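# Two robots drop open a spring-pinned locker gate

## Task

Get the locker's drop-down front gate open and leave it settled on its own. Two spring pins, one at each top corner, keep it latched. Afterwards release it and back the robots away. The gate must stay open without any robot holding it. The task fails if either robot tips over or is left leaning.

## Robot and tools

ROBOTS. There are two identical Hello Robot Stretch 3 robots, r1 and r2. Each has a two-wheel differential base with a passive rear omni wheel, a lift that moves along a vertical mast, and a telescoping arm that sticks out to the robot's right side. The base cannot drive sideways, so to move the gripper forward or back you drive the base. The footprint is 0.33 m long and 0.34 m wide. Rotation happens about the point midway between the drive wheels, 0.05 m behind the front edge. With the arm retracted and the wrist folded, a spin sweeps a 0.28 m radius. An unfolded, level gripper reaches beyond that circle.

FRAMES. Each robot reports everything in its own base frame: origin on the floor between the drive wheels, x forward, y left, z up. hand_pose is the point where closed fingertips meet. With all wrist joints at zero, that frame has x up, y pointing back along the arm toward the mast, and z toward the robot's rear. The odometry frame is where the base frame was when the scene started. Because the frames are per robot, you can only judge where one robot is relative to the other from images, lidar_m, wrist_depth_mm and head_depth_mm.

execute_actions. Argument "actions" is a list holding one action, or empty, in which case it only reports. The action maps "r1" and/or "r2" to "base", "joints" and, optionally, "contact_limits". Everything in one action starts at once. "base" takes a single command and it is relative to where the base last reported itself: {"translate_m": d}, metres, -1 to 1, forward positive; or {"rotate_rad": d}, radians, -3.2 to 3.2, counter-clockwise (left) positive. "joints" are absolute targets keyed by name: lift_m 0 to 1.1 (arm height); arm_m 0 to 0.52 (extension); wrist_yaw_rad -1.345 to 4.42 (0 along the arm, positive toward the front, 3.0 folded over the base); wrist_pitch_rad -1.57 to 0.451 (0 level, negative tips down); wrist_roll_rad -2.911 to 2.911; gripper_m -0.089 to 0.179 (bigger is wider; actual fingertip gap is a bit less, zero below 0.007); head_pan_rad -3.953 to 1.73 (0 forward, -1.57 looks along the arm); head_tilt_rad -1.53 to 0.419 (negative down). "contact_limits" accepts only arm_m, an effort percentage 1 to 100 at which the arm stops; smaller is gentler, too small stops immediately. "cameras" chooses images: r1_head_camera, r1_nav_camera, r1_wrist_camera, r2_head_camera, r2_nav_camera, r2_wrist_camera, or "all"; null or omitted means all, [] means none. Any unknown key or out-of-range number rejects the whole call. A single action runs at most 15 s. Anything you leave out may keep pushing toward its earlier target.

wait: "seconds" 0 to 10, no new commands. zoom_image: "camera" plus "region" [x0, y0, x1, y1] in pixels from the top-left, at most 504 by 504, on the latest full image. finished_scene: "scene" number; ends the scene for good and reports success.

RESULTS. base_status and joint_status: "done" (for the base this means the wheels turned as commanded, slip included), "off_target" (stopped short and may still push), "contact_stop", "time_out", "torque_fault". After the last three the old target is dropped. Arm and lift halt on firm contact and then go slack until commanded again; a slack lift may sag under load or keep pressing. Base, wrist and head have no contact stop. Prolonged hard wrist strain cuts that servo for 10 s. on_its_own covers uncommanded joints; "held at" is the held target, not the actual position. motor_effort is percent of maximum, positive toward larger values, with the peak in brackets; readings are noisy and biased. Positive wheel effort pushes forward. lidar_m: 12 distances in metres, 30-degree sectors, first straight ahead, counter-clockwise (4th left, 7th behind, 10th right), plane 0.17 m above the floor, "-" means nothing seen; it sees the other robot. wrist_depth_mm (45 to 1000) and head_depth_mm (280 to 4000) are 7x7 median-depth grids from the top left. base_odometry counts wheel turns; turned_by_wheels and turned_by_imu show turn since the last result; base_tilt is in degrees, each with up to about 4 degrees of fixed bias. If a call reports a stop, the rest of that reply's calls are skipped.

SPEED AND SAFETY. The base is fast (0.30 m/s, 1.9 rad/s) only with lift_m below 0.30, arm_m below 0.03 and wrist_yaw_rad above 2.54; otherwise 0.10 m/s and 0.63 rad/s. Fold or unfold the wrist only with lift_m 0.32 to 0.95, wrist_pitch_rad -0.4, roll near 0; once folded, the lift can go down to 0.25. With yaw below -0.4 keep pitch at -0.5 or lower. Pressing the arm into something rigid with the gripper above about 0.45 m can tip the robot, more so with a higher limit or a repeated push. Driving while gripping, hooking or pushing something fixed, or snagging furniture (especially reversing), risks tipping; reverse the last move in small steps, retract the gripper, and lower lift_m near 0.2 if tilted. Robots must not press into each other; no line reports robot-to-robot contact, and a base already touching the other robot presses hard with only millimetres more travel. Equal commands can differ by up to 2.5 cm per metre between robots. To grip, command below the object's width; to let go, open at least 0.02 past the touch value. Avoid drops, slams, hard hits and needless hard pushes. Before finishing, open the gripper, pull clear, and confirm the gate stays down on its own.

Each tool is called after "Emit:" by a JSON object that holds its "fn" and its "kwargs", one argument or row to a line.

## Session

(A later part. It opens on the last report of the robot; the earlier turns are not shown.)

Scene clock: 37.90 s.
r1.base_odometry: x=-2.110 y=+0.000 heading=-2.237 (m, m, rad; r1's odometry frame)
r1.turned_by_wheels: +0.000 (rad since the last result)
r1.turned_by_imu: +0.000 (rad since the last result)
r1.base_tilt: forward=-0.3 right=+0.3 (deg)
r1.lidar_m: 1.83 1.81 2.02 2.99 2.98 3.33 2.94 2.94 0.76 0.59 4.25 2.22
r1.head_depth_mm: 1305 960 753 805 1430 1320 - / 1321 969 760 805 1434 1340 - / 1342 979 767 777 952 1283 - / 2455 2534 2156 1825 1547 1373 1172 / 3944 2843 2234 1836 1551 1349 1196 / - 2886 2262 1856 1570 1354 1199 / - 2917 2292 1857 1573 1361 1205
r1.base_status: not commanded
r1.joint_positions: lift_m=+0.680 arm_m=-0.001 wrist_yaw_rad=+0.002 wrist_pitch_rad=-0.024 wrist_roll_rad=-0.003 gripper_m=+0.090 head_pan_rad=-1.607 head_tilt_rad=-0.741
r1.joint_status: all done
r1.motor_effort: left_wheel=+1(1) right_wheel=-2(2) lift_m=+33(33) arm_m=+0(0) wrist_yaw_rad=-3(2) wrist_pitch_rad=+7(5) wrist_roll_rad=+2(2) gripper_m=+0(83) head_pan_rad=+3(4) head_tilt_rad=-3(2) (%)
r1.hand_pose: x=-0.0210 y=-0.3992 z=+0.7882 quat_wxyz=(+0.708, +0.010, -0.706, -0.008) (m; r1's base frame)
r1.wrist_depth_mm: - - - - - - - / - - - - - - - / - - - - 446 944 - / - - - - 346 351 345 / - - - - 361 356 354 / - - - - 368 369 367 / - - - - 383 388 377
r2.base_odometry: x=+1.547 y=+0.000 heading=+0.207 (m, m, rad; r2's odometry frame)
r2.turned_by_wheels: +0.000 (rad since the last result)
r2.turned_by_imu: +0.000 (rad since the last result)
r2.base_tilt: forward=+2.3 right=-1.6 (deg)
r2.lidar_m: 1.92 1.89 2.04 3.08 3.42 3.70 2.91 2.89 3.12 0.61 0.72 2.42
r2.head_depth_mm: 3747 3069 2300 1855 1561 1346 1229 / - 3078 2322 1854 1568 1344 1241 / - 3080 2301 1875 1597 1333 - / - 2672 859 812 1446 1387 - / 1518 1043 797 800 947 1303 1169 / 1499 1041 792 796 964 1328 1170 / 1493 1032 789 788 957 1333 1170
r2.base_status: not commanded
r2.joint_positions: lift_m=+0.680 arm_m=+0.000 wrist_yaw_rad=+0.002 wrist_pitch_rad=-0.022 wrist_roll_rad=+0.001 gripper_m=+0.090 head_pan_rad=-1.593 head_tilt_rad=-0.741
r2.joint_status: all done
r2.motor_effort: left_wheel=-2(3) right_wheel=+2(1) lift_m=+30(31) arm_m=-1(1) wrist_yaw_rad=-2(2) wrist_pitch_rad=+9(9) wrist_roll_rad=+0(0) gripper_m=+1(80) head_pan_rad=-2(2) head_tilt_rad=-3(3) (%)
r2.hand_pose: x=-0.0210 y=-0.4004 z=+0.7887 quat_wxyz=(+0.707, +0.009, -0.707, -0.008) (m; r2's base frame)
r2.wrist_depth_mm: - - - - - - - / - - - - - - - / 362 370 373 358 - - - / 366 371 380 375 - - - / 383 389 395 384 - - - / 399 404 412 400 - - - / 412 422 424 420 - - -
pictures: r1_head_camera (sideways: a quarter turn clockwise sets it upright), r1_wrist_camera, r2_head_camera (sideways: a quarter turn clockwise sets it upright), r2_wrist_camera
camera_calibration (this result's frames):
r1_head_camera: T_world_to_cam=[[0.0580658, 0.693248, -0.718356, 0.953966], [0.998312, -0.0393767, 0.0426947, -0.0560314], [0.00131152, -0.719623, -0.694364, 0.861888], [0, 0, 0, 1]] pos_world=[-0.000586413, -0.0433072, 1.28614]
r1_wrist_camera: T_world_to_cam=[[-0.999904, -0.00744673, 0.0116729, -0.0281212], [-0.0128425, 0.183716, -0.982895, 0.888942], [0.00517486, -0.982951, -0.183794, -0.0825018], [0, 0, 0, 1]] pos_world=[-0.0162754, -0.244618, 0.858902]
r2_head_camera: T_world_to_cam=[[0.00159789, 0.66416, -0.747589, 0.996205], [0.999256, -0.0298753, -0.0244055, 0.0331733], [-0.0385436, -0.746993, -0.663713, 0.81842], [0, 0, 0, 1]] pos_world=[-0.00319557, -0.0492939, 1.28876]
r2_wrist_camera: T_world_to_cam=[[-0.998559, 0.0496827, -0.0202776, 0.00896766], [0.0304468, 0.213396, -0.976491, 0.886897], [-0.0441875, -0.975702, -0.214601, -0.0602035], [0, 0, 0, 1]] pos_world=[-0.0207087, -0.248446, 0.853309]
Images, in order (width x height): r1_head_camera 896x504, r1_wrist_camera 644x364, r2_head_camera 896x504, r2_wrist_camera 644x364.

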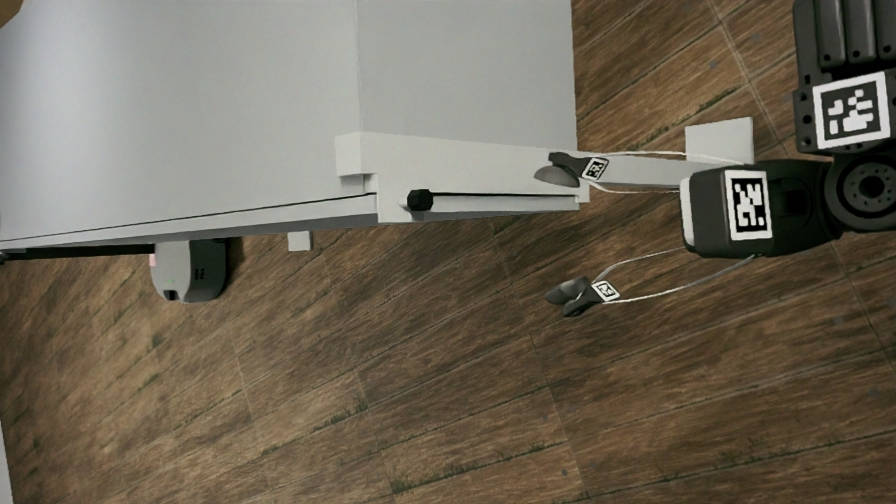

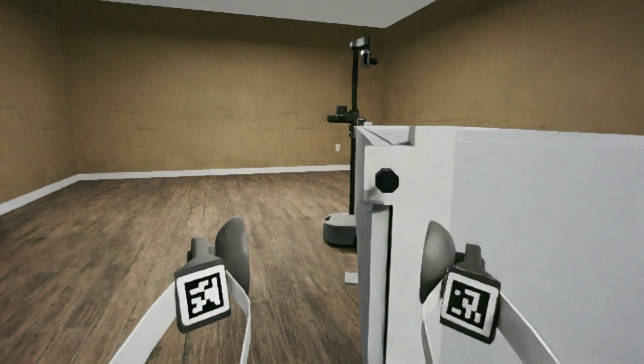

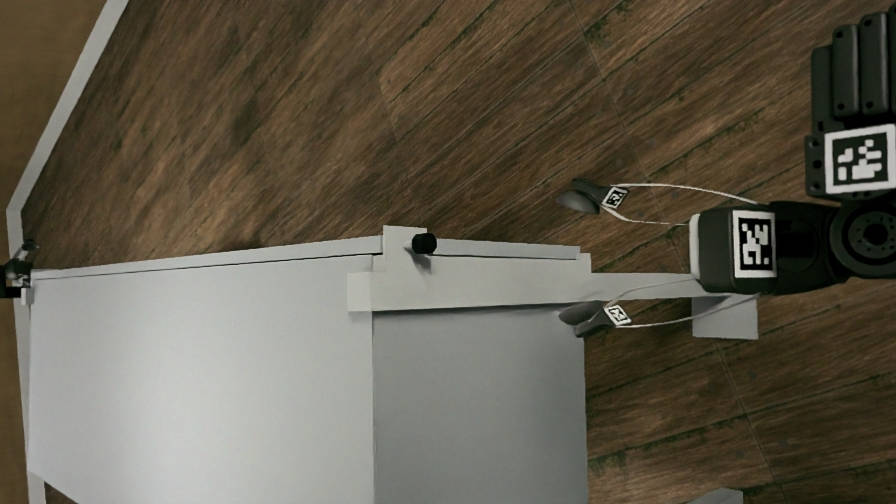

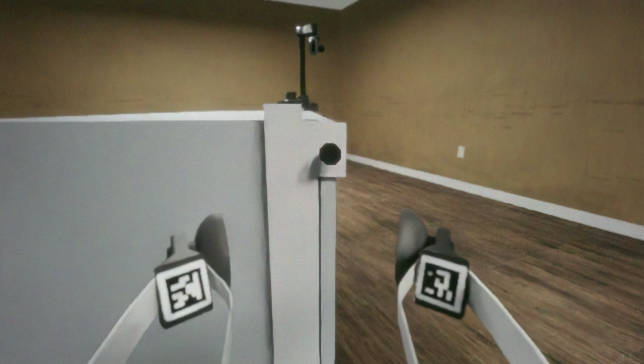

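Emit:
{"fn": "execute_actions", "kwargs": {
  "actions": [
    {"r1": {"base": {"translate_m": -0.019}, "joints": {"lift_m": 0.695, "wrist_yaw_rad": -0.085, "arm_m": 0.10, "gripper_m": 0.07}}, "r2": {"base": {"translate_m": -0.022}, "joints": {"lift_m": 0.703, "arm_m": 0.13, "gripper_m": 0.07}}}
  ],
  "cameras": ["r1_head_camera", "r1_wrist_camera", "r2_head_camera", "r2_wrist_camera"]
}}

Scene clock: 46.30 s.
r1.base_odometry: x=-2.098 y=+0.015 heading=-2.237 (m, m, rad; r1's odometry frame)
r1.turned_by_wheels: +0.000 (rad since the last result)
r1.turned_by_imu: +0.001 (rad since the last result)
r1.base_tilt: forward=-0.3 right=+0.4 (deg)
r1.lidar_m: 1.84 1.84 2.05 2.98 2.97 3.30 2.94 2.92 0.74 0.59 4.25 2.23
r1.head_depth_mm: 1303 958 754 806 1424 - - / 1323 966 759 802 949 - 1163 / 1344 980 766 768 919 - 1164 / 1624 2535 2104 1755 1583 1347 1184 / - 2760 2243 1842 1561 1337 1194 / - 2903 2269 1843 1561 1353 1204 / - 2963 2289 1862 1575 1359 1204
r1.base_status: done
r1.joint_positions: lift_m=+0.695 arm_m=+0.100 wrist_yaw_rad=-0.083 wrist_pitch_rad=-0.023 wrist_roll_rad=-0.003 gripper_m=+0.070 head_pan_rad=-1.607 head_tilt_rad=-0.741
r1.joint_status: all done
r1.motor_effort: left_wheel=+1(2) right_wheel=-2(6) lift_m=+33(34) arm_m=+2(4) wrist_yaw_rad=-2(4) wrist_pitch_rad=+7(7) wrist_roll_rad=+2(2) gripper_m=+0(75) head_pan_rad=+4(3) head_tilt_rad=-3(3) (%)
r1.hand_pose: x=-0.0427 y=-0.4995 z=+0.8035 quat_wxyz=(+0.707, -0.021, -0.706, -0.038) (m; r1's base frame)
r1.wrist_depth_mm: - - - - - - - / - - - - - - - / - - - - - - - / - - - - 246 265 267 / - - - 255 253 273 273 / - - - - 261 278 280 / - - - - 271 289 288
r2.base_odometry: x=+1.525 y=-0.005 heading=+0.207 (m, m, rad; r2's odometry frame)
r2.turned_by_wheels: +0.000 (rad since the last result)
r2.turned_by_imu: -0.001 (rad since the last result)
r2.base_tilt: forward=+2.2 right=-1.7 (deg)
r2.lidar_m: 1.94 1.91 2.06 3.10 3.43 3.68 2.91 2.87 3.10 0.61 0.73 2.44
r2.head_depth_mm: 3718 3085 2331 1876 1555 1358 1228 / - 3055 2320 1871 1597 - 1185 / - 3024 2305 1865 1629 - 1178 / - 2890 2140 1712 - 1274 1177 / 1522 1049 796 780 971 1282 1168 / 1501 1042 794 797 970 1338 1169 / 1493 1032 791 789 959 1336 1170
r2.base_status: done
r2.joint_positions: lift_m=+0.703 arm_m=+0.130 wrist_yaw_rad=+0.001 wrist_pitch_rad=-0.021 wrist_roll_rad=+0.001 gripper_m=+0.070 head_pan_rad=-1.593 head_tilt_rad=-0.741
r2.joint_status: all done
r2.motor_effort: left_wheel=-2(7) right_wheel=+2(4) lift_m=+31(32) arm_m=+5(3) wrist_yaw_rad=-1(2) wrist_pitch_rad=+8(8) wrist_roll_rad=+0(0) gripper_m=-1(74) head_pan_rad=-2(2) head_tilt_rad=-4(3) (%)
r2.hand_pose: x=-0.0212 y=-0.5302 z=+0.8120 quat_wxyz=(+0.707, +0.008, -0.707, -0.008) (m; r2's base frame)
r2.wrist_depth_mm: - - - - - - - / - - - - - - - / - 566 554 - - - - / 241 246 232 241 - - - / 253 255 240 935 - - - / 260 263 252 - - - - / 271 275 261 - - - -
pictures: r1_head_camera (sideways: a quarter turn clockwise sets it upright), r1_wrist_camera, r2_head_camera (sideways: a quarter turn clockwise sets it upright), r2_wrist_camera
camera_calibration (this result's frames):
r1_head_camera: T_world_to_cam=[[0.0580656, 0.693248, -0.718356, 0.953966], [0.998312, -0.0393763, 0.0426947, -0.0560314], [0.00131178, -0.719623, -0.694364, 0.861888], [0, 0, 0, 1]] pos_world=[-0.000586398, -0.0433072, 1.28614]
r1_wrist_camera: T_world_to_cam=[[-0.996922, 0.0775336, 0.0116606, -0.00817909], [0.00273652, 0.183039, -0.983102, 0.922584], [-0.0783577, -0.980044, -0.182687, -0.181091], [0, 0, 0, 1]] pos_world=[-0.0248684, -0.345711, 0.874006]
r2_head_camera: T_world_to_cam=[[0.00160328, 0.66416, -0.747589, 0.996205], [0.999255, -0.0298834, -0.0244055, 0.0331733], [-0.0385496, -0.746993, -0.663713, 0.818421], [0, 0, 0, 1]] pos_world=[-0.00319597, -0.0492939, 1.28876]
r2_wrist_camera: T_world_to_cam=[[-0.998501, 0.0508145, -0.0203393, 0.0162428], [0.0306948, 0.212192, -0.976746, 0.936923], [-0.045317, -0.975906, -0.213434, -0.182901], [0, 0, 0, 1]] pos_world=[-0.0208288, -0.378127, 0.876429]
Images, in order (width x height): r1_head_camera 896x504, r1_wrist_camera 644x364, r2_head_camera 896x504, r2_wrist_camera 644x364.

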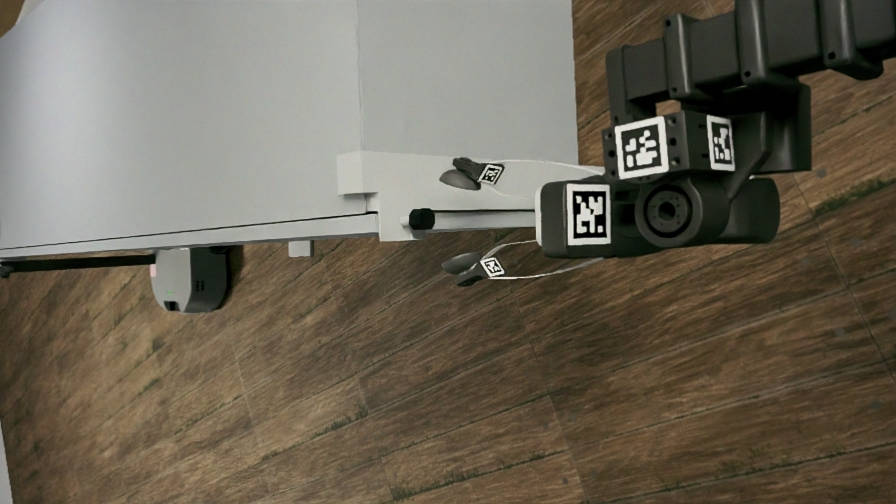

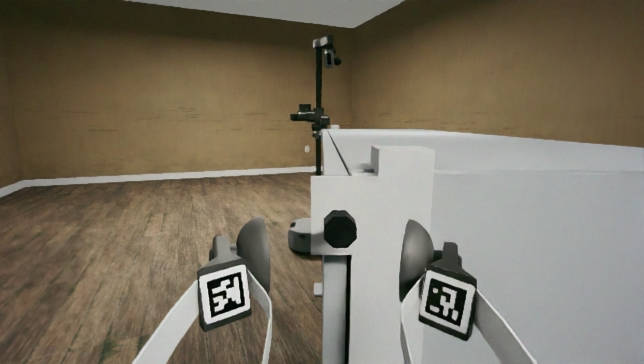

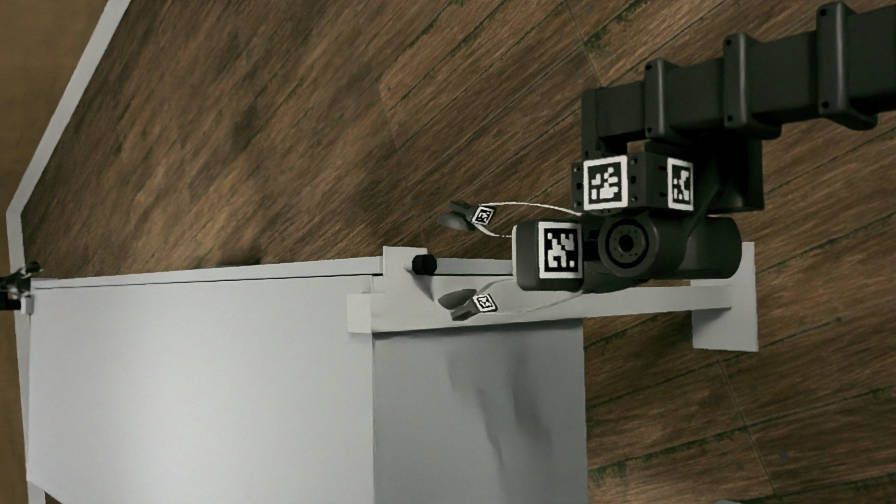

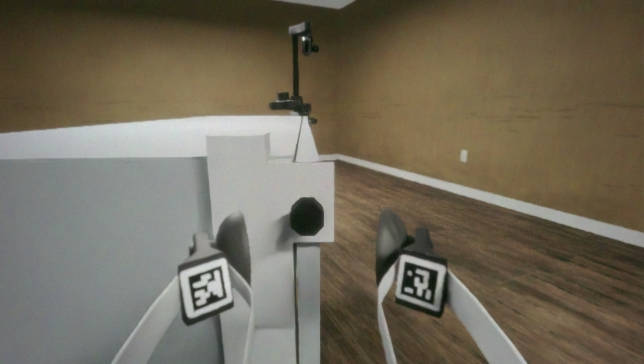

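Emit:
{"fn": "zoom_image", "kwargs": {
  "camera": "r1_wrist_camera",
  "region": [220, 110, 460, 320]
}}

Emit:
{"fn": "zoom_image", "kwargs": {
  "camera": "r2_wrist_camera",
  "region": [195, 100, 435, 310]
}}

Emit:
{"fn": "zoom_image", "kwargs": {
  "camera": "r1_head_camera",
  "region": [330, 140, 550, 300]
}}

Emit:
{"fn": "zoom_image", "kwargs": {
  "camera": "r2_head_camera",
  "region": [330, 185, 550, 345]
}}

Region (220, 110, 460, 320) of r1_wrist_camera's 644x364 image, scaled by 2.100; it fills the top 441 rows of this view, and the rest is white.

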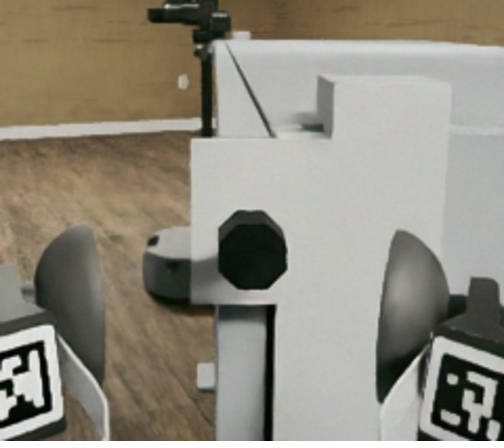

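Region (195, 100, 435, 310) of r2_wrist_camera's 644x364 image, scaled by 2.100; it fills the top 441 rows of this view, and the rest is white.

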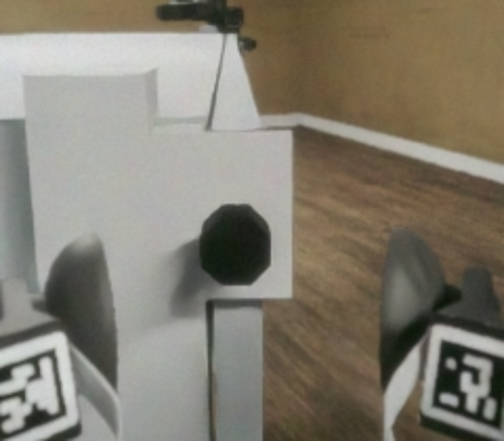

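Region (330, 140, 550, 300) of r1_head_camera's 896x504 image, scaled by 2.291, with more detail than that image has; it fills the top 367 rows of this view, and the rest is white.

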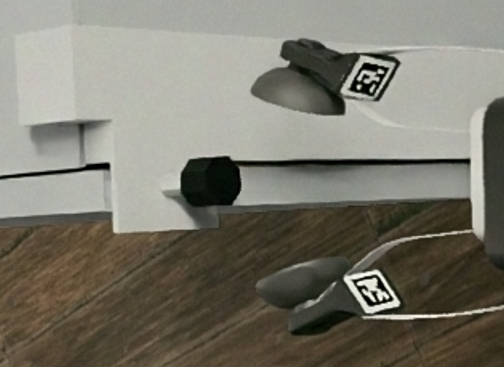

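Region (330, 185, 550, 345) of r2_head_camera's 896x504 image, scaled by 2.291, with more detail than that image has; it fills the top 367 rows of this view, and the rest is white.

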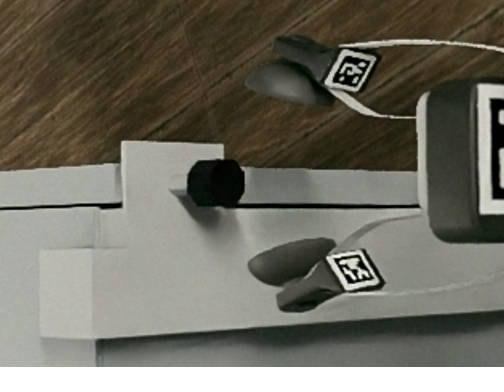

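Emit:
{"fn": "execute_actions", "kwargs": {
  "actions": [
    {"r1": {"base": {"translate_m": -0.007}, "joints": {"lift_m": 0.692, "arm_m": 0.156}, "contact_limits": {"arm_m": 15}}, "r2": {"base": {"translate_m": 0.003}, "joints": {"lift_m": 0.705, "arm_m": 0.177}, "contact_limits": {"arm_m": 15}}}
  ],
  "cameras": ["r1_head_camera", "r1_wrist_camera", "r2_head_camera", "r2_wrist_camera"]
}}

Scene clock: 51.43 s.
r1.base_odometry: x=-2.094 y=+0.020 heading=-2.237 (m, m, rad; r1's odometry frame)
r1.turned_by_wheels: +0.000 (rad since the last result)
r1.turned_by_imu: +0.001 (rad since the last result)
r1.base_tilt: forward=-0.3 right=+0.3 (deg)
r1.lidar_m: 1.85 1.84 2.06 2.97 2.97 3.31 2.93 2.91 0.74 0.59 4.30 2.24
r1.head_depth_mm: 1308 958 757 805 1193 - - / 1323 966 764 801 - 1280 1181 / 1337 976 768 776 - 1274 1184 / 1538 2532 2088 1770 1527 1319 1187 / 3953 2770 2237 1829 1554 1354 1196 / - 2906 2270 1852 1567 1359 1195 / - 2948 2283 1859 1570 1367 1201
r1.base_status: done
r1.joint_positions: lift_m=+0.692 arm_m=+0.156 wrist_yaw_rad=-0.083 wrist_pitch_rad=-0.023 wrist_roll_rad=-0.003 gripper_m=+0.070 head_pan_rad=-1.607 head_tilt_rad=-0.741
r1.joint_status: all done
r1.motor_effort: left_wheel=+1(3) right_wheel=-2(7) lift_m=+24(32) arm_m=+3(6) wrist_yaw_rad=-2(3) wrist_pitch_rad=+6(6) wrist_roll_rad=+2(2) gripper_m=+1(0) head_pan_rad=+4(4) head_tilt_rad=-3(3) (%)
r1.contact_limits: arm_m 15 (drawing in: default 19, maximum 31; extending or still: default 27, maximum 44)
r1.hand_pose: x=-0.0428 y=-0.5555 z=+0.8009 quat_wxyz=(+0.707, -0.021, -0.706, -0.038) (m; r1's base frame)
r1.wrist_depth_mm: - - - - - - - / - - - - - - - / - - - - - - - / - - - 295 188 209 210 / - - - 193 192 212 213 / - - - 209 200 220 217 / - - - 233 206 225 226
r2.base_odometry: x=+1.528 y=-0.004 heading=+0.207 (m, m, rad; r2's odometry frame)
r2.turned_by_wheels: +0.000 (rad since the last result)
r2.turned_by_imu: -0.001 (rad since the last result)
r2.base_tilt: forward=+2.2 right=-1.7 (deg)
r2.lidar_m: 1.93 1.90 2.05 3.11 3.43 3.68 2.91 2.87 3.10 0.61 0.73 2.44
r2.head_depth_mm: 3802 3046 2313 1876 1566 1375 - / - 3030 2315 1876 1632 - 1180 / - 3019 2314 1858 - 1302 1174 / - 2916 2147 771 - 1312 1180 / 1524 1052 798 801 972 1294 1175 / 1495 1045 790 796 968 1331 1169 / 1495 1031 791 790 962 1324 1169
r2.base_status: done
r2.joint_positions: lift_m=+0.705 arm_m=+0.177 wrist_yaw_rad=+0.001 wrist_pitch_rad=-0.021 wrist_roll_rad=+0.001 gripper_m=+0.070 head_pan_rad=-1.593 head_tilt_rad=-0.741
r2.joint_status: all done
r2.motor_effort: left_wheel=-2(3) right_wheel=+2(4) lift_m=+30(31) arm_m=+5(4) wrist_yaw_rad=-1(1) wrist_pitch_rad=+8(8) wrist_roll_rad=+0(0) gripper_m=+0(1) head_pan_rad=-2(2) head_tilt_rad=-4(3) (%)
r2.contact_limits: arm_m 15 (drawing in: default 27, maximum 44; extending or still: default 36, maximum 59)
r2.hand_pose: x=-0.0212 y=-0.5772 z=+0.8140 quat_wxyz=(+0.707, +0.008, -0.707, -0.007) (m; r2's base frame)
r2.wrist_depth_mm: - - - - - - - / - - - - - - - / - 592 581 - - - - / 198 200 183 210 - - - / 204 206 190 193 - - - / 212 214 200 213 - - - / 220 223 206 221 - - -
pictures: r1_head_camera (sideways: a quarter turn clockwise sets it upright), r1_wrist_camera, r2_head_camera (sideways: a quarter turn clockwise sets it upright), r2_wrist_camera
camera_calibration (this result's frames):
r1_head_camera: T_world_to_cam=[[0.0580655, 0.693248, -0.718356, 0.953966], [0.998312, -0.0393762, 0.0426947, -0.0560314], [0.00131186, -0.719623, -0.694364, 0.861888], [0, 0, 0, 1]] pos_world=[-0.000586393, -0.0433072, 1.28614]
r1_wrist_camera: T_world_to_cam=[[-0.996916, 0.0776042, 0.0116607, -0.003785], [0.00274056, 0.182929, -0.983122, 0.930248], [-0.0784275, -0.980059, -0.182577, -0.236555], [0, 0, 0, 1]] pos_world=[-0.0248751, -0.401712, 0.871402]
r2_head_camera: T_world_to_cam=[[0.0016032, 0.66416, -0.747589, 0.996205], [0.999255, -0.0298833, -0.0244055, 0.0331733], [-0.0385495, -0.746993, -0.663713, 0.81842], [0, 0, 0, 1]] pos_world=[-0.00319597, -0.0492939, 1.28876]
r2_wrist_camera: T_world_to_cam=[[-0.998501, 0.0508132, -0.0203431, 0.0186747], [0.0306949, 0.212121, -0.976761, 0.948851], [-0.0453172, -0.975922, -0.213362, -0.228404], [0, 0, 0, 1]] pos_world=[-0.0208288, -0.425124, 0.878448]
Images, in order (width x height): r1_head_camera 896x504, r1_wrist_camera 644x364, r2_head_camera 896x504, r2_wrist_camera 644x364.

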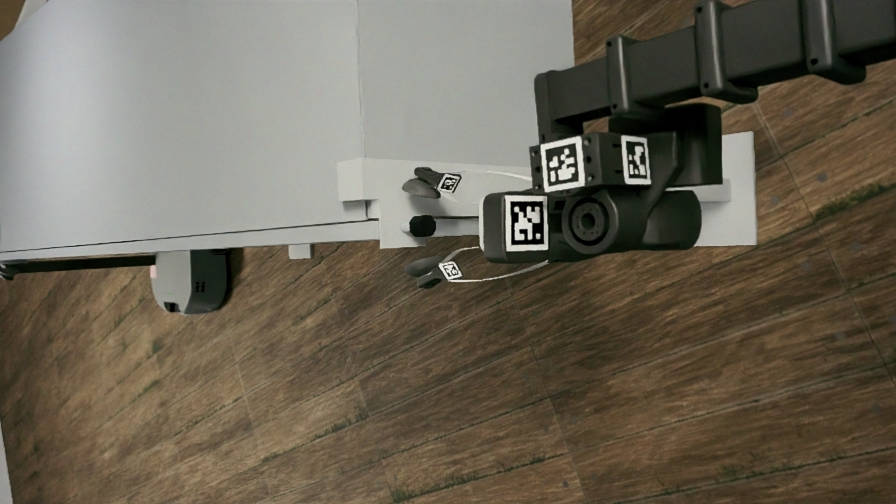

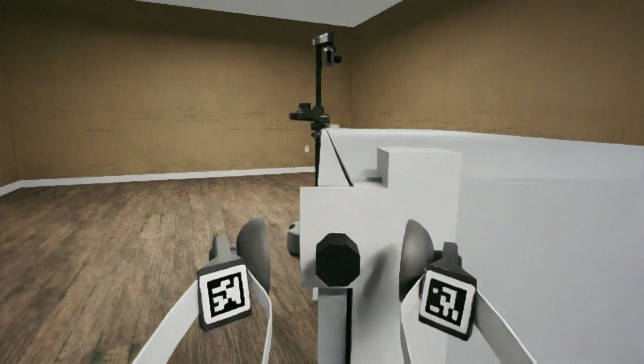

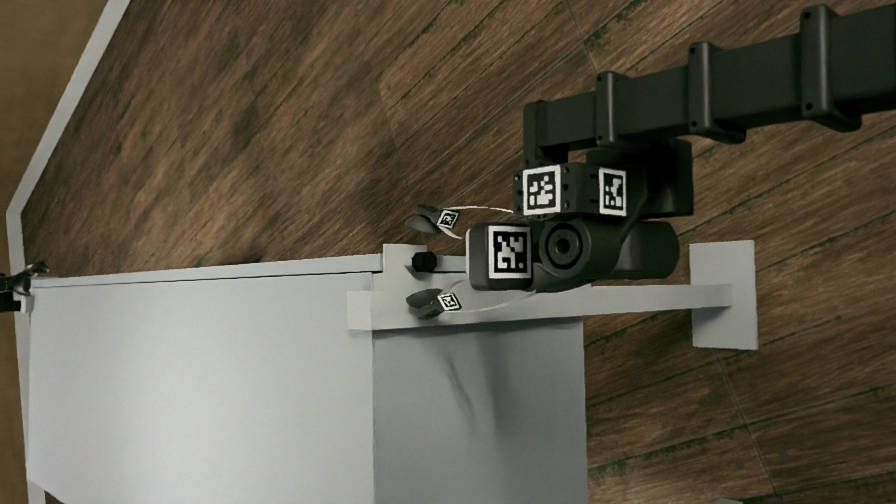

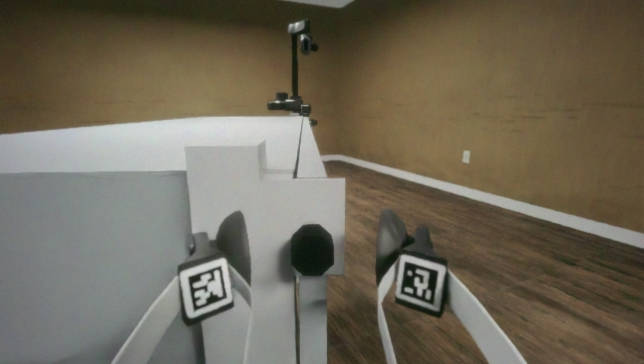

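Emit:
{"fn": "zoom_image", "kwargs": {
  "camera": "r1_head_camera",
  "region": [350, 150, 510, 300]
}}

Emit:
{"fn": "zoom_image", "kwargs": {
  "camera": "r2_head_camera",
  "region": [350, 190, 510, 340]
}}

Region (350, 150, 510, 300) of r1_head_camera's 896x504 image, scaled by 3.150, with more detail than that image has; it fills the top 472 rows of this view, and the rest is white.

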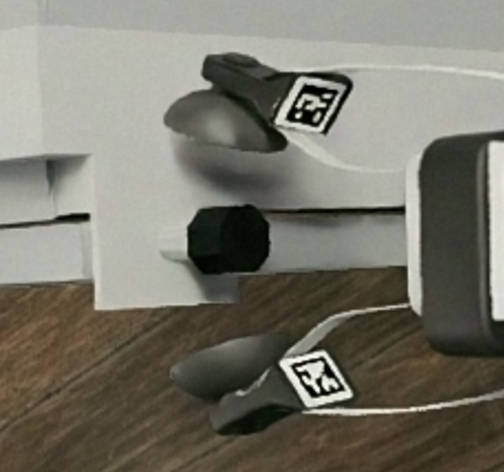

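Region (350, 190, 510, 340) of r2_head_camera's 896x504 image, scaled by 3.150, with more detail than that image has; it fills the top 472 rows of this view, and the rest is white.

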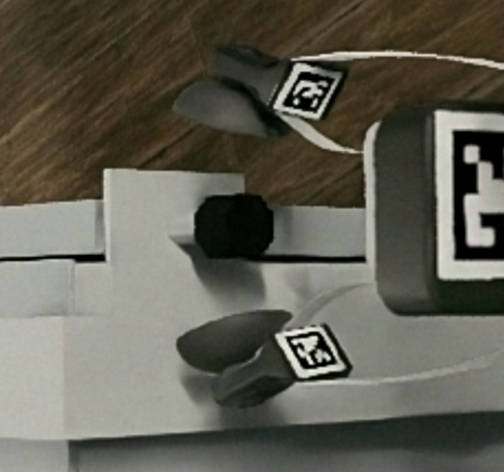

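Emit:
{"fn": "execute_actions", "kwargs": {
  "actions": [
    {"r1": {"joints": {"gripper_m": -0.02}}, "r2": {"joints": {"gripper_m": -0.02}}}
  ],
  "cameras": ["r1_head_camera", "r1_wrist_camera", "r2_head_camera", "r2_wrist_camera"]
}}

Scene clock: 53.77 s.
r1.base_odometry: x=-2.094 y=+0.020 heading=-2.237 (m, m, rad; r1's odometry frame)
r1.turned_by_wheels: +0.000 (rad since the last result)
r1.turned_by_imu: +0.000 (rad since the last result)
r1.base_tilt: forward=-0.3 right=+0.4 (deg)
r1.lidar_m: 1.85 1.84 2.05 2.98 2.97 3.31 2.93 2.91 0.74 0.59 4.27 2.24
r1.head_depth_mm: 1302 962 755 804 1191 - - / 1330 965 759 799 - 1281 1177 / 1340 981 768 780 - 1273 1181 / 1531 2504 2085 1776 1544 1319 1193 / 3895 2745 2237 1848 1564 1345 1191 / - 2890 2253 1845 1566 1353 1198 / - 2945 2285 1859 1581 1368 1202
r1.base_status: not commanded
r1.joint_positions: lift_m=+0.692 arm_m=+0.156 wrist_yaw_rad=-0.087 wrist_pitch_rad=-0.023 wrist_roll_rad=-0.003 gripper_m=-0.019 head_pan_rad=-1.607 head_tilt_rad=-0.741
r1.joint_status: all done
r1.motor_effort: left_wheel=+1(1) right_wheel=-1(2) lift_m=+25(24) arm_m=+1(2) wrist_yaw_rad=+1(3) wrist_pitch_rad=+7(7) wrist_roll_rad=+2(2) gripper_m=-15(95) head_pan_rad=+4(3) head_tilt_rad=-3(2) (%)
r1.hand_pose: x=-0.0436 y=-0.5555 z=+0.8009 quat_wxyz=(+0.707, -0.022, -0.705, -0.039) (m; r1's base frame)
r1.wrist_depth_mm: - - - - - - - / - - - - - - - / - - - - - - - / - - - 253 188 209 210 / - - - 192 193 214 213 / - - - 198 201 220 219 / - - - 217 207 228 226
r2.base_odometry: x=+1.528 y=-0.004 heading=+0.207 (m, m, rad; r2's odometry frame)
r2.turned_by_wheels: +0.000 (rad since the last result)
r2.turned_by_imu: +0.000 (rad since the last result)
r2.base_tilt: forward=+2.2 right=-1.6 (deg)
r2.lidar_m: 1.93 1.91 2.06 3.10 3.42 3.69 2.91 2.87 3.11 0.61 0.73 2.44
r2.head_depth_mm: 3750 3093 2342 1875 1565 1367 - / - 3031 2304 1872 1643 - 1180 / - 3026 2309 1855 - 1303 1175 / - 2926 2153 796 - 1307 1173 / 1528 1047 798 779 972 1293 1173 / 1496 1040 792 798 964 1334 1167 / 1490 1030 790 789 956 1322 1166
r2.base_status: not commanded
r2.joint_positions: lift_m=+0.705 arm_m=+0.177 wrist_yaw_rad=+0.001 wrist_pitch_rad=-0.021 wrist_roll_rad=+0.001 gripper_m=-0.019 head_pan_rad=-1.593 head_tilt_rad=-0.741
r2.joint_status: all done
r2.motor_effort: left_wheel=-2(2) right_wheel=+2(3) lift_m=+31(30) arm_m=+2(5) wrist_yaw_rad=-1(1) wrist_pitch_rad=+8(8) wrist_roll_rad=+0(0) gripper_m=-12(87) head_pan_rad=-2(2) head_tilt_rad=-3(3) (%)
r2.hand_pose: x=-0.0212 y=-0.5774 z=+0.8141 quat_wxyz=(+0.707, +0.008, -0.707, -0.007) (m; r2's base frame)
r2.wrist_depth_mm: - - - - - - - / - - - - - - - / - 587 584 - - - - / 199 201 184 211 - - - / 202 206 190 187 - - - / 213 214 199 210 - - - / 220 223 206 223 - - -
pictures: r1_head_camera (sideways: a quarter turn clockwise sets it upright), r1_wrist_camera, r2_head_camera (sideways: a quarter turn clockwise sets it upright), r2_wrist_camera
camera_calibration (this result's frames):
r1_head_camera: T_world_to_cam=[[0.0580657, 0.693248, -0.718356, 0.953966], [0.998312, -0.0393765, 0.0426947, -0.0560314], [0.00131169, -0.719623, -0.694364, 0.861888], [0, 0, 0, 1]] pos_world=[-0.000586403, -0.0433072, 1.28614]
r1_wrist_camera: T_world_to_cam=[[-0.996657, 0.0808615, 0.0116636, -0.00279187], [0.00331103, 0.182625, -0.983177, 0.930237], [-0.0816313, -0.979852, -0.182282, -0.236932], [0, 0, 0, 1]] pos_world=[-0.0252036, -0.401817, 0.871432]
r2_head_camera: T_world_to_cam=[[0.00160336, 0.66416, -0.747589, 0.996205], [0.999255, -0.0298835, -0.0244055, 0.0331733], [-0.0385497, -0.746993, -0.663713, 0.81842], [0, 0, 0, 1]] pos_world=[-0.00319598, -0.0492939, 1.28876]
r2_wrist_camera: T_world_to_cam=[[-0.998502, 0.0507801, -0.0203561, 0.0186821], [0.0306896, 0.211886, -0.976812, 0.948848], [-0.0452894, -0.975974, -0.213127, -0.228756], [0, 0, 0, 1]] pos_world=[-0.0208259, -0.425256, 0.878473]
Images, in order (width x height): r1_head_camera 896x504, r1_wrist_camera 644x364, r2_head_camera 896x504, r2_wrist_camera 644x364.

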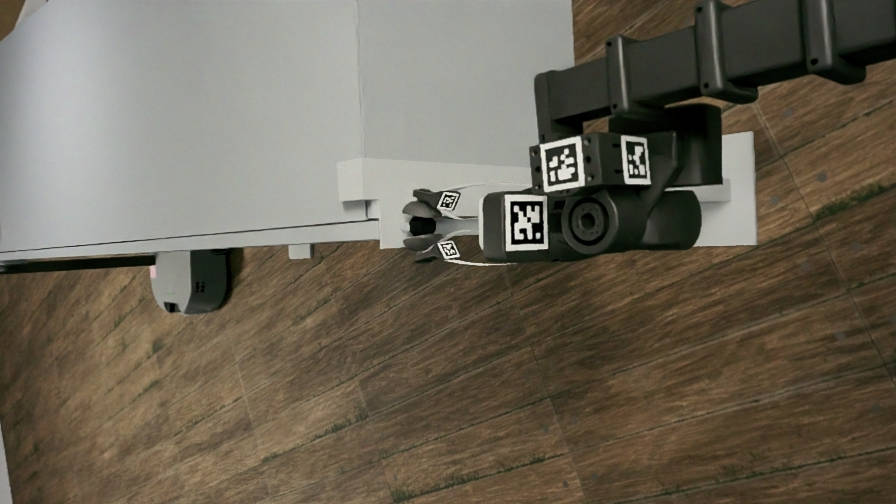

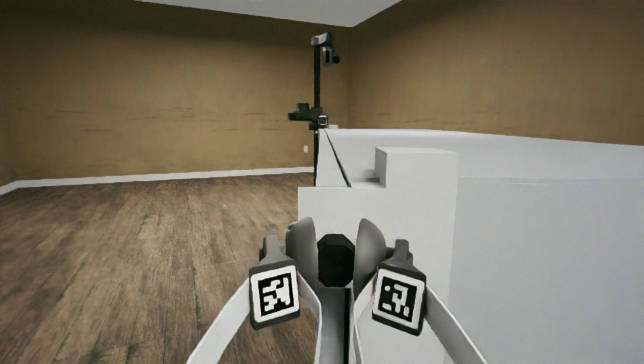

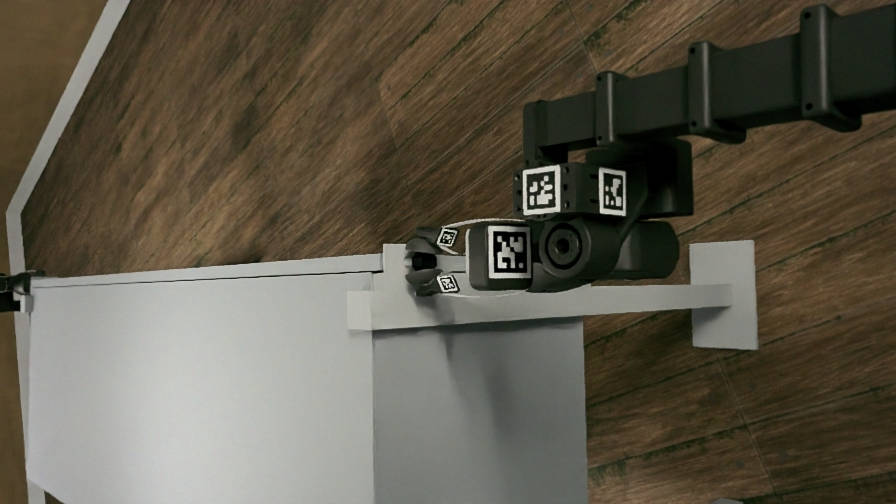

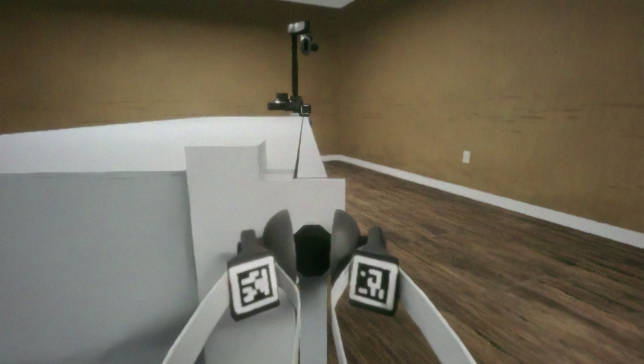

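Emit:
{"fn": "execute_actions", "kwargs": {
  "actions": [
    {"r1": {"joints": {"gripper_m": -0.045, "arm_m": 0.141}, "contact_limits": {"arm_m": 15}}, "r2": {"joints": {"gripper_m": -0.045, "arm_m": 0.162}, "contact_limits": {"arm_m": 21}}}
  ],
  "cameras": ["r1_head_camera", "r1_wrist_camera", "r2_head_camera", "r2_wrist_camera"]
}}

Scene clock: 55.27 s.
r1.base_odometry: x=-2.094 y=+0.020 heading=-2.237 (m, m, rad; r1's odometry frame)
r1.turned_by_wheels: +0.000 (rad since the last result)
r1.turned_by_imu: +0.000 (rad since the last result)
r1.base_tilt: forward=-0.3 right=+0.4 (deg)
r1.lidar_m: 1.85 1.84 2.06 2.98 2.97 3.29 2.93 2.91 0.74 0.59 4.30 2.23
r1.head_depth_mm: 1311 957 754 804 959 - - / 1319 968 761 800 920 - 1181 / 1343 977 767 774 - 1263 1181 / 1531 2499 2081 1761 1557 1319 1181 / 3977 2752 2230 1836 1565 1356 1191 / - 2908 2268 1851 1556 1351 1200 / - 2928 2270 1876 1583 1363 1207
r1.base_status: not commanded
r1.joint_positions: lift_m=+0.692 arm_m=+0.141 wrist_yaw_rad=-0.086 wrist_pitch_rad=-0.021 wrist_roll_rad=-0.003 gripper_m=-0.044 head_pan_rad=-1.607 head_tilt_rad=-0.741
r1.joint_status: all done
r1.motor_effort: left_wheel=+1(1) right_wheel=-1(1) lift_m=+24(25) arm_m=-3(3) wrist_yaw_rad=+1(1) wrist_pitch_rad=+6(7) wrist_roll_rad=+2(2) gripper_m=-20(99) head_pan_rad=+4(4) head_tilt_rad=-3(4) (%)
r1.contact_limits: arm_m 15 (drawing in: default 19, maximum 31; extending or still: default 27, maximum 44)
r1.hand_pose: x=-0.0435 y=-0.5411 z=+0.8014 quat_wxyz=(+0.707, -0.023, -0.705, -0.038) (m; r1's base frame)
r1.wrist_depth_mm: - - - - - - - / - - - - - - - / - - - - - - - / - - - 257 205 225 225 / - - - 206 209 229 227 / - - - - 234 234 235 / - - - 234 222 242 242
r2.base_odometry: x=+1.528 y=-0.004 heading=+0.207 (m, m, rad; r2's odometry frame)
r2.turned_by_wheels: +0.000 (rad since the last result)
r2.turned_by_imu: +0.000 (rad since the last result)
r2.base_tilt: forward=+2.2 right=-1.6 (deg)
r2.lidar_m: 1.93 1.91 2.06 3.11 3.44 3.70 2.92 2.87 3.13 0.61 0.73 2.44
r2.head_depth_mm: 3764 3062 2334 1868 1566 1376 - / - 3051 2319 1875 1643 - 1191 / - 3037 2322 1845 - 1290 1177 / - 2886 2156 1818 - 1298 1172 / 1512 1048 795 780 976 1298 1176 / 1498 1041 792 796 969 1332 1173 / 1478 1034 789 790 959 1327 1166
r2.base_status: not commanded
r2.joint_positions: lift_m=+0.705 arm_m=+0.163 wrist_yaw_rad=+0.001 wrist_pitch_rad=-0.018 wrist_roll_rad=+0.001 gripper_m=-0.044 head_pan_rad=-1.593 head_tilt_rad=-0.741
r2.joint_status: all done
r2.motor_effort: left_wheel=-2(2) right_wheel=+1(2) lift_m=+31(31) arm_m=-9(14) wrist_yaw_rad=-1(1) wrist_pitch_rad=+7(7) wrist_roll_rad=+0(0) gripper_m=-19(95) head_pan_rad=-2(2) head_tilt_rad=-4(4) (%)
r2.contact_limits: arm_m 21 (drawing in: default 27, maximum 44; extending or still: default 36, maximum 59)
r2.hand_pose: x=-0.0212 y=-0.5634 z=+0.8148 quat_wxyz=(+0.707, +0.007, -0.707, -0.006) (m; r2's base frame)
r2.wrist_depth_mm: - - - - - - - / - - - - - - - / - 632 621 - - - - / 213 214 199 218 - - - / 216 221 205 204 - - - / 225 228 230 226 - - - / 233 237 223 236 - - -
pictures: r1_head_camera (sideways: a quarter turn clockwise sets it upright), r1_wrist_camera, r2_head_camera (sideways: a quarter turn clockwise sets it upright), r2_wrist_camera
camera_calibration (this result's frames):
r1_head_camera: T_world_to_cam=[[0.0580655, 0.693248, -0.718356, 0.953966], [0.998312, -0.0393762, 0.0426947, -0.0560314], [0.00131187, -0.719623, -0.694364, 0.861888], [0, 0, 0, 1]] pos_world=[-0.000586393, -0.0433072, 1.28614]
r1_wrist_camera: T_world_to_cam=[[-0.996687, 0.0804873, 0.0116741, -0.00408098], [0.00307207, 0.180697, -0.983534, 0.927326], [-0.0812714, -0.98024, -0.180346, -0.224437], [0, 0, 0, 1]] pos_world=[-0.0251566, -0.387238, 0.871628]
r2_head_camera: T_world_to_cam=[[0.00160328, 0.66416, -0.747589, 0.996206], [0.999255, -0.0298834, -0.0244055, 0.0331733], [-0.0385496, -0.746993, -0.663713, 0.81842], [0, 0, 0, 1]] pos_world=[-0.00319597, -0.0492939, 1.28876]
r2_wrist_camera: T_world_to_cam=[[-0.998506, 0.0506467, -0.0205134, 0.0180599], [0.0306769, 0.208901, -0.977456, 0.945494], [-0.0452196, -0.976625, -0.210142, -0.217753], [0, 0, 0, 1]] pos_world=[-0.0208186, -0.411092, 0.87879]
Images, in order (width x height): r1_head_camera 896x504, r1_wrist_camera 644x364, r2_head_camera 896x504, r2_wrist_camera 644x364.

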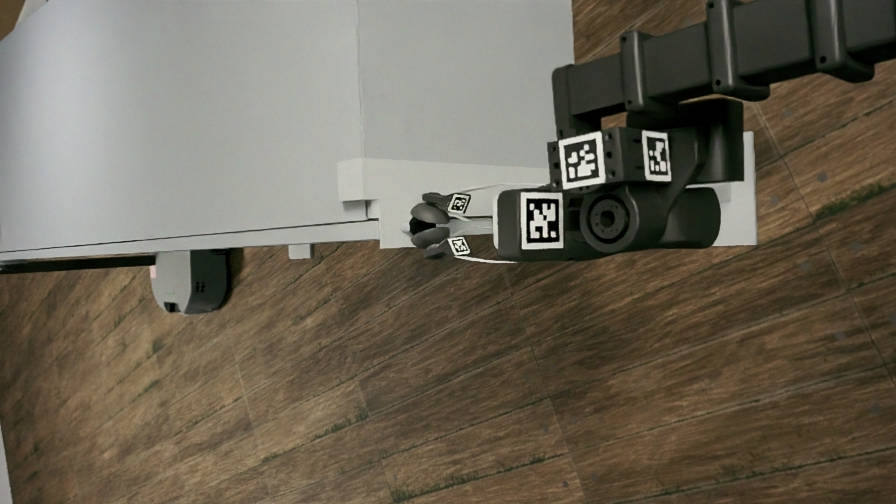

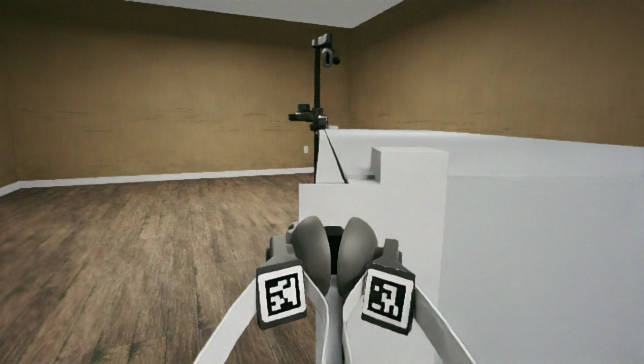

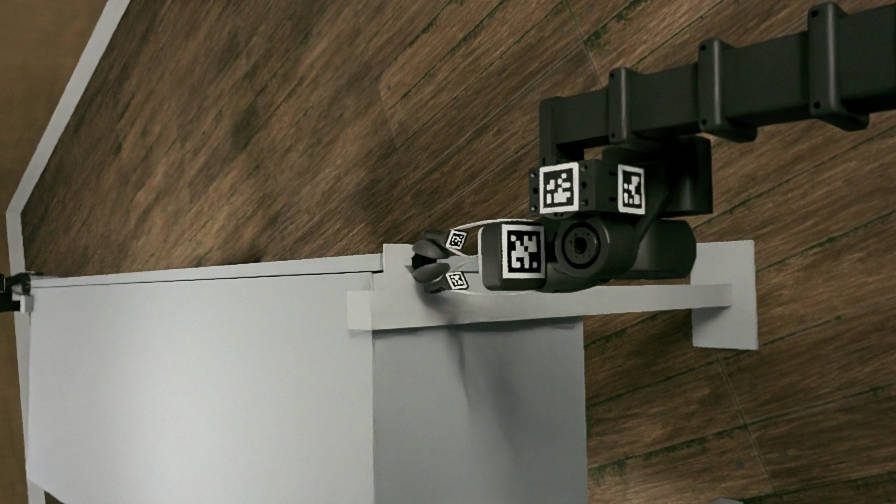

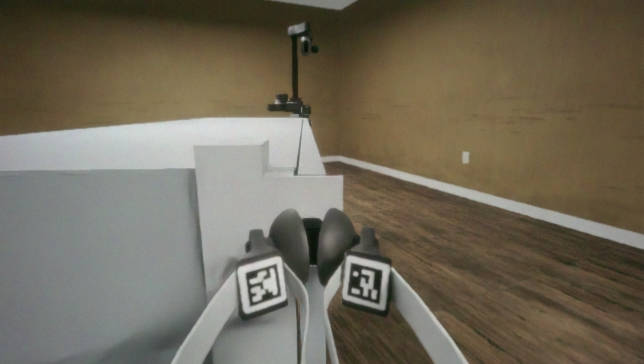

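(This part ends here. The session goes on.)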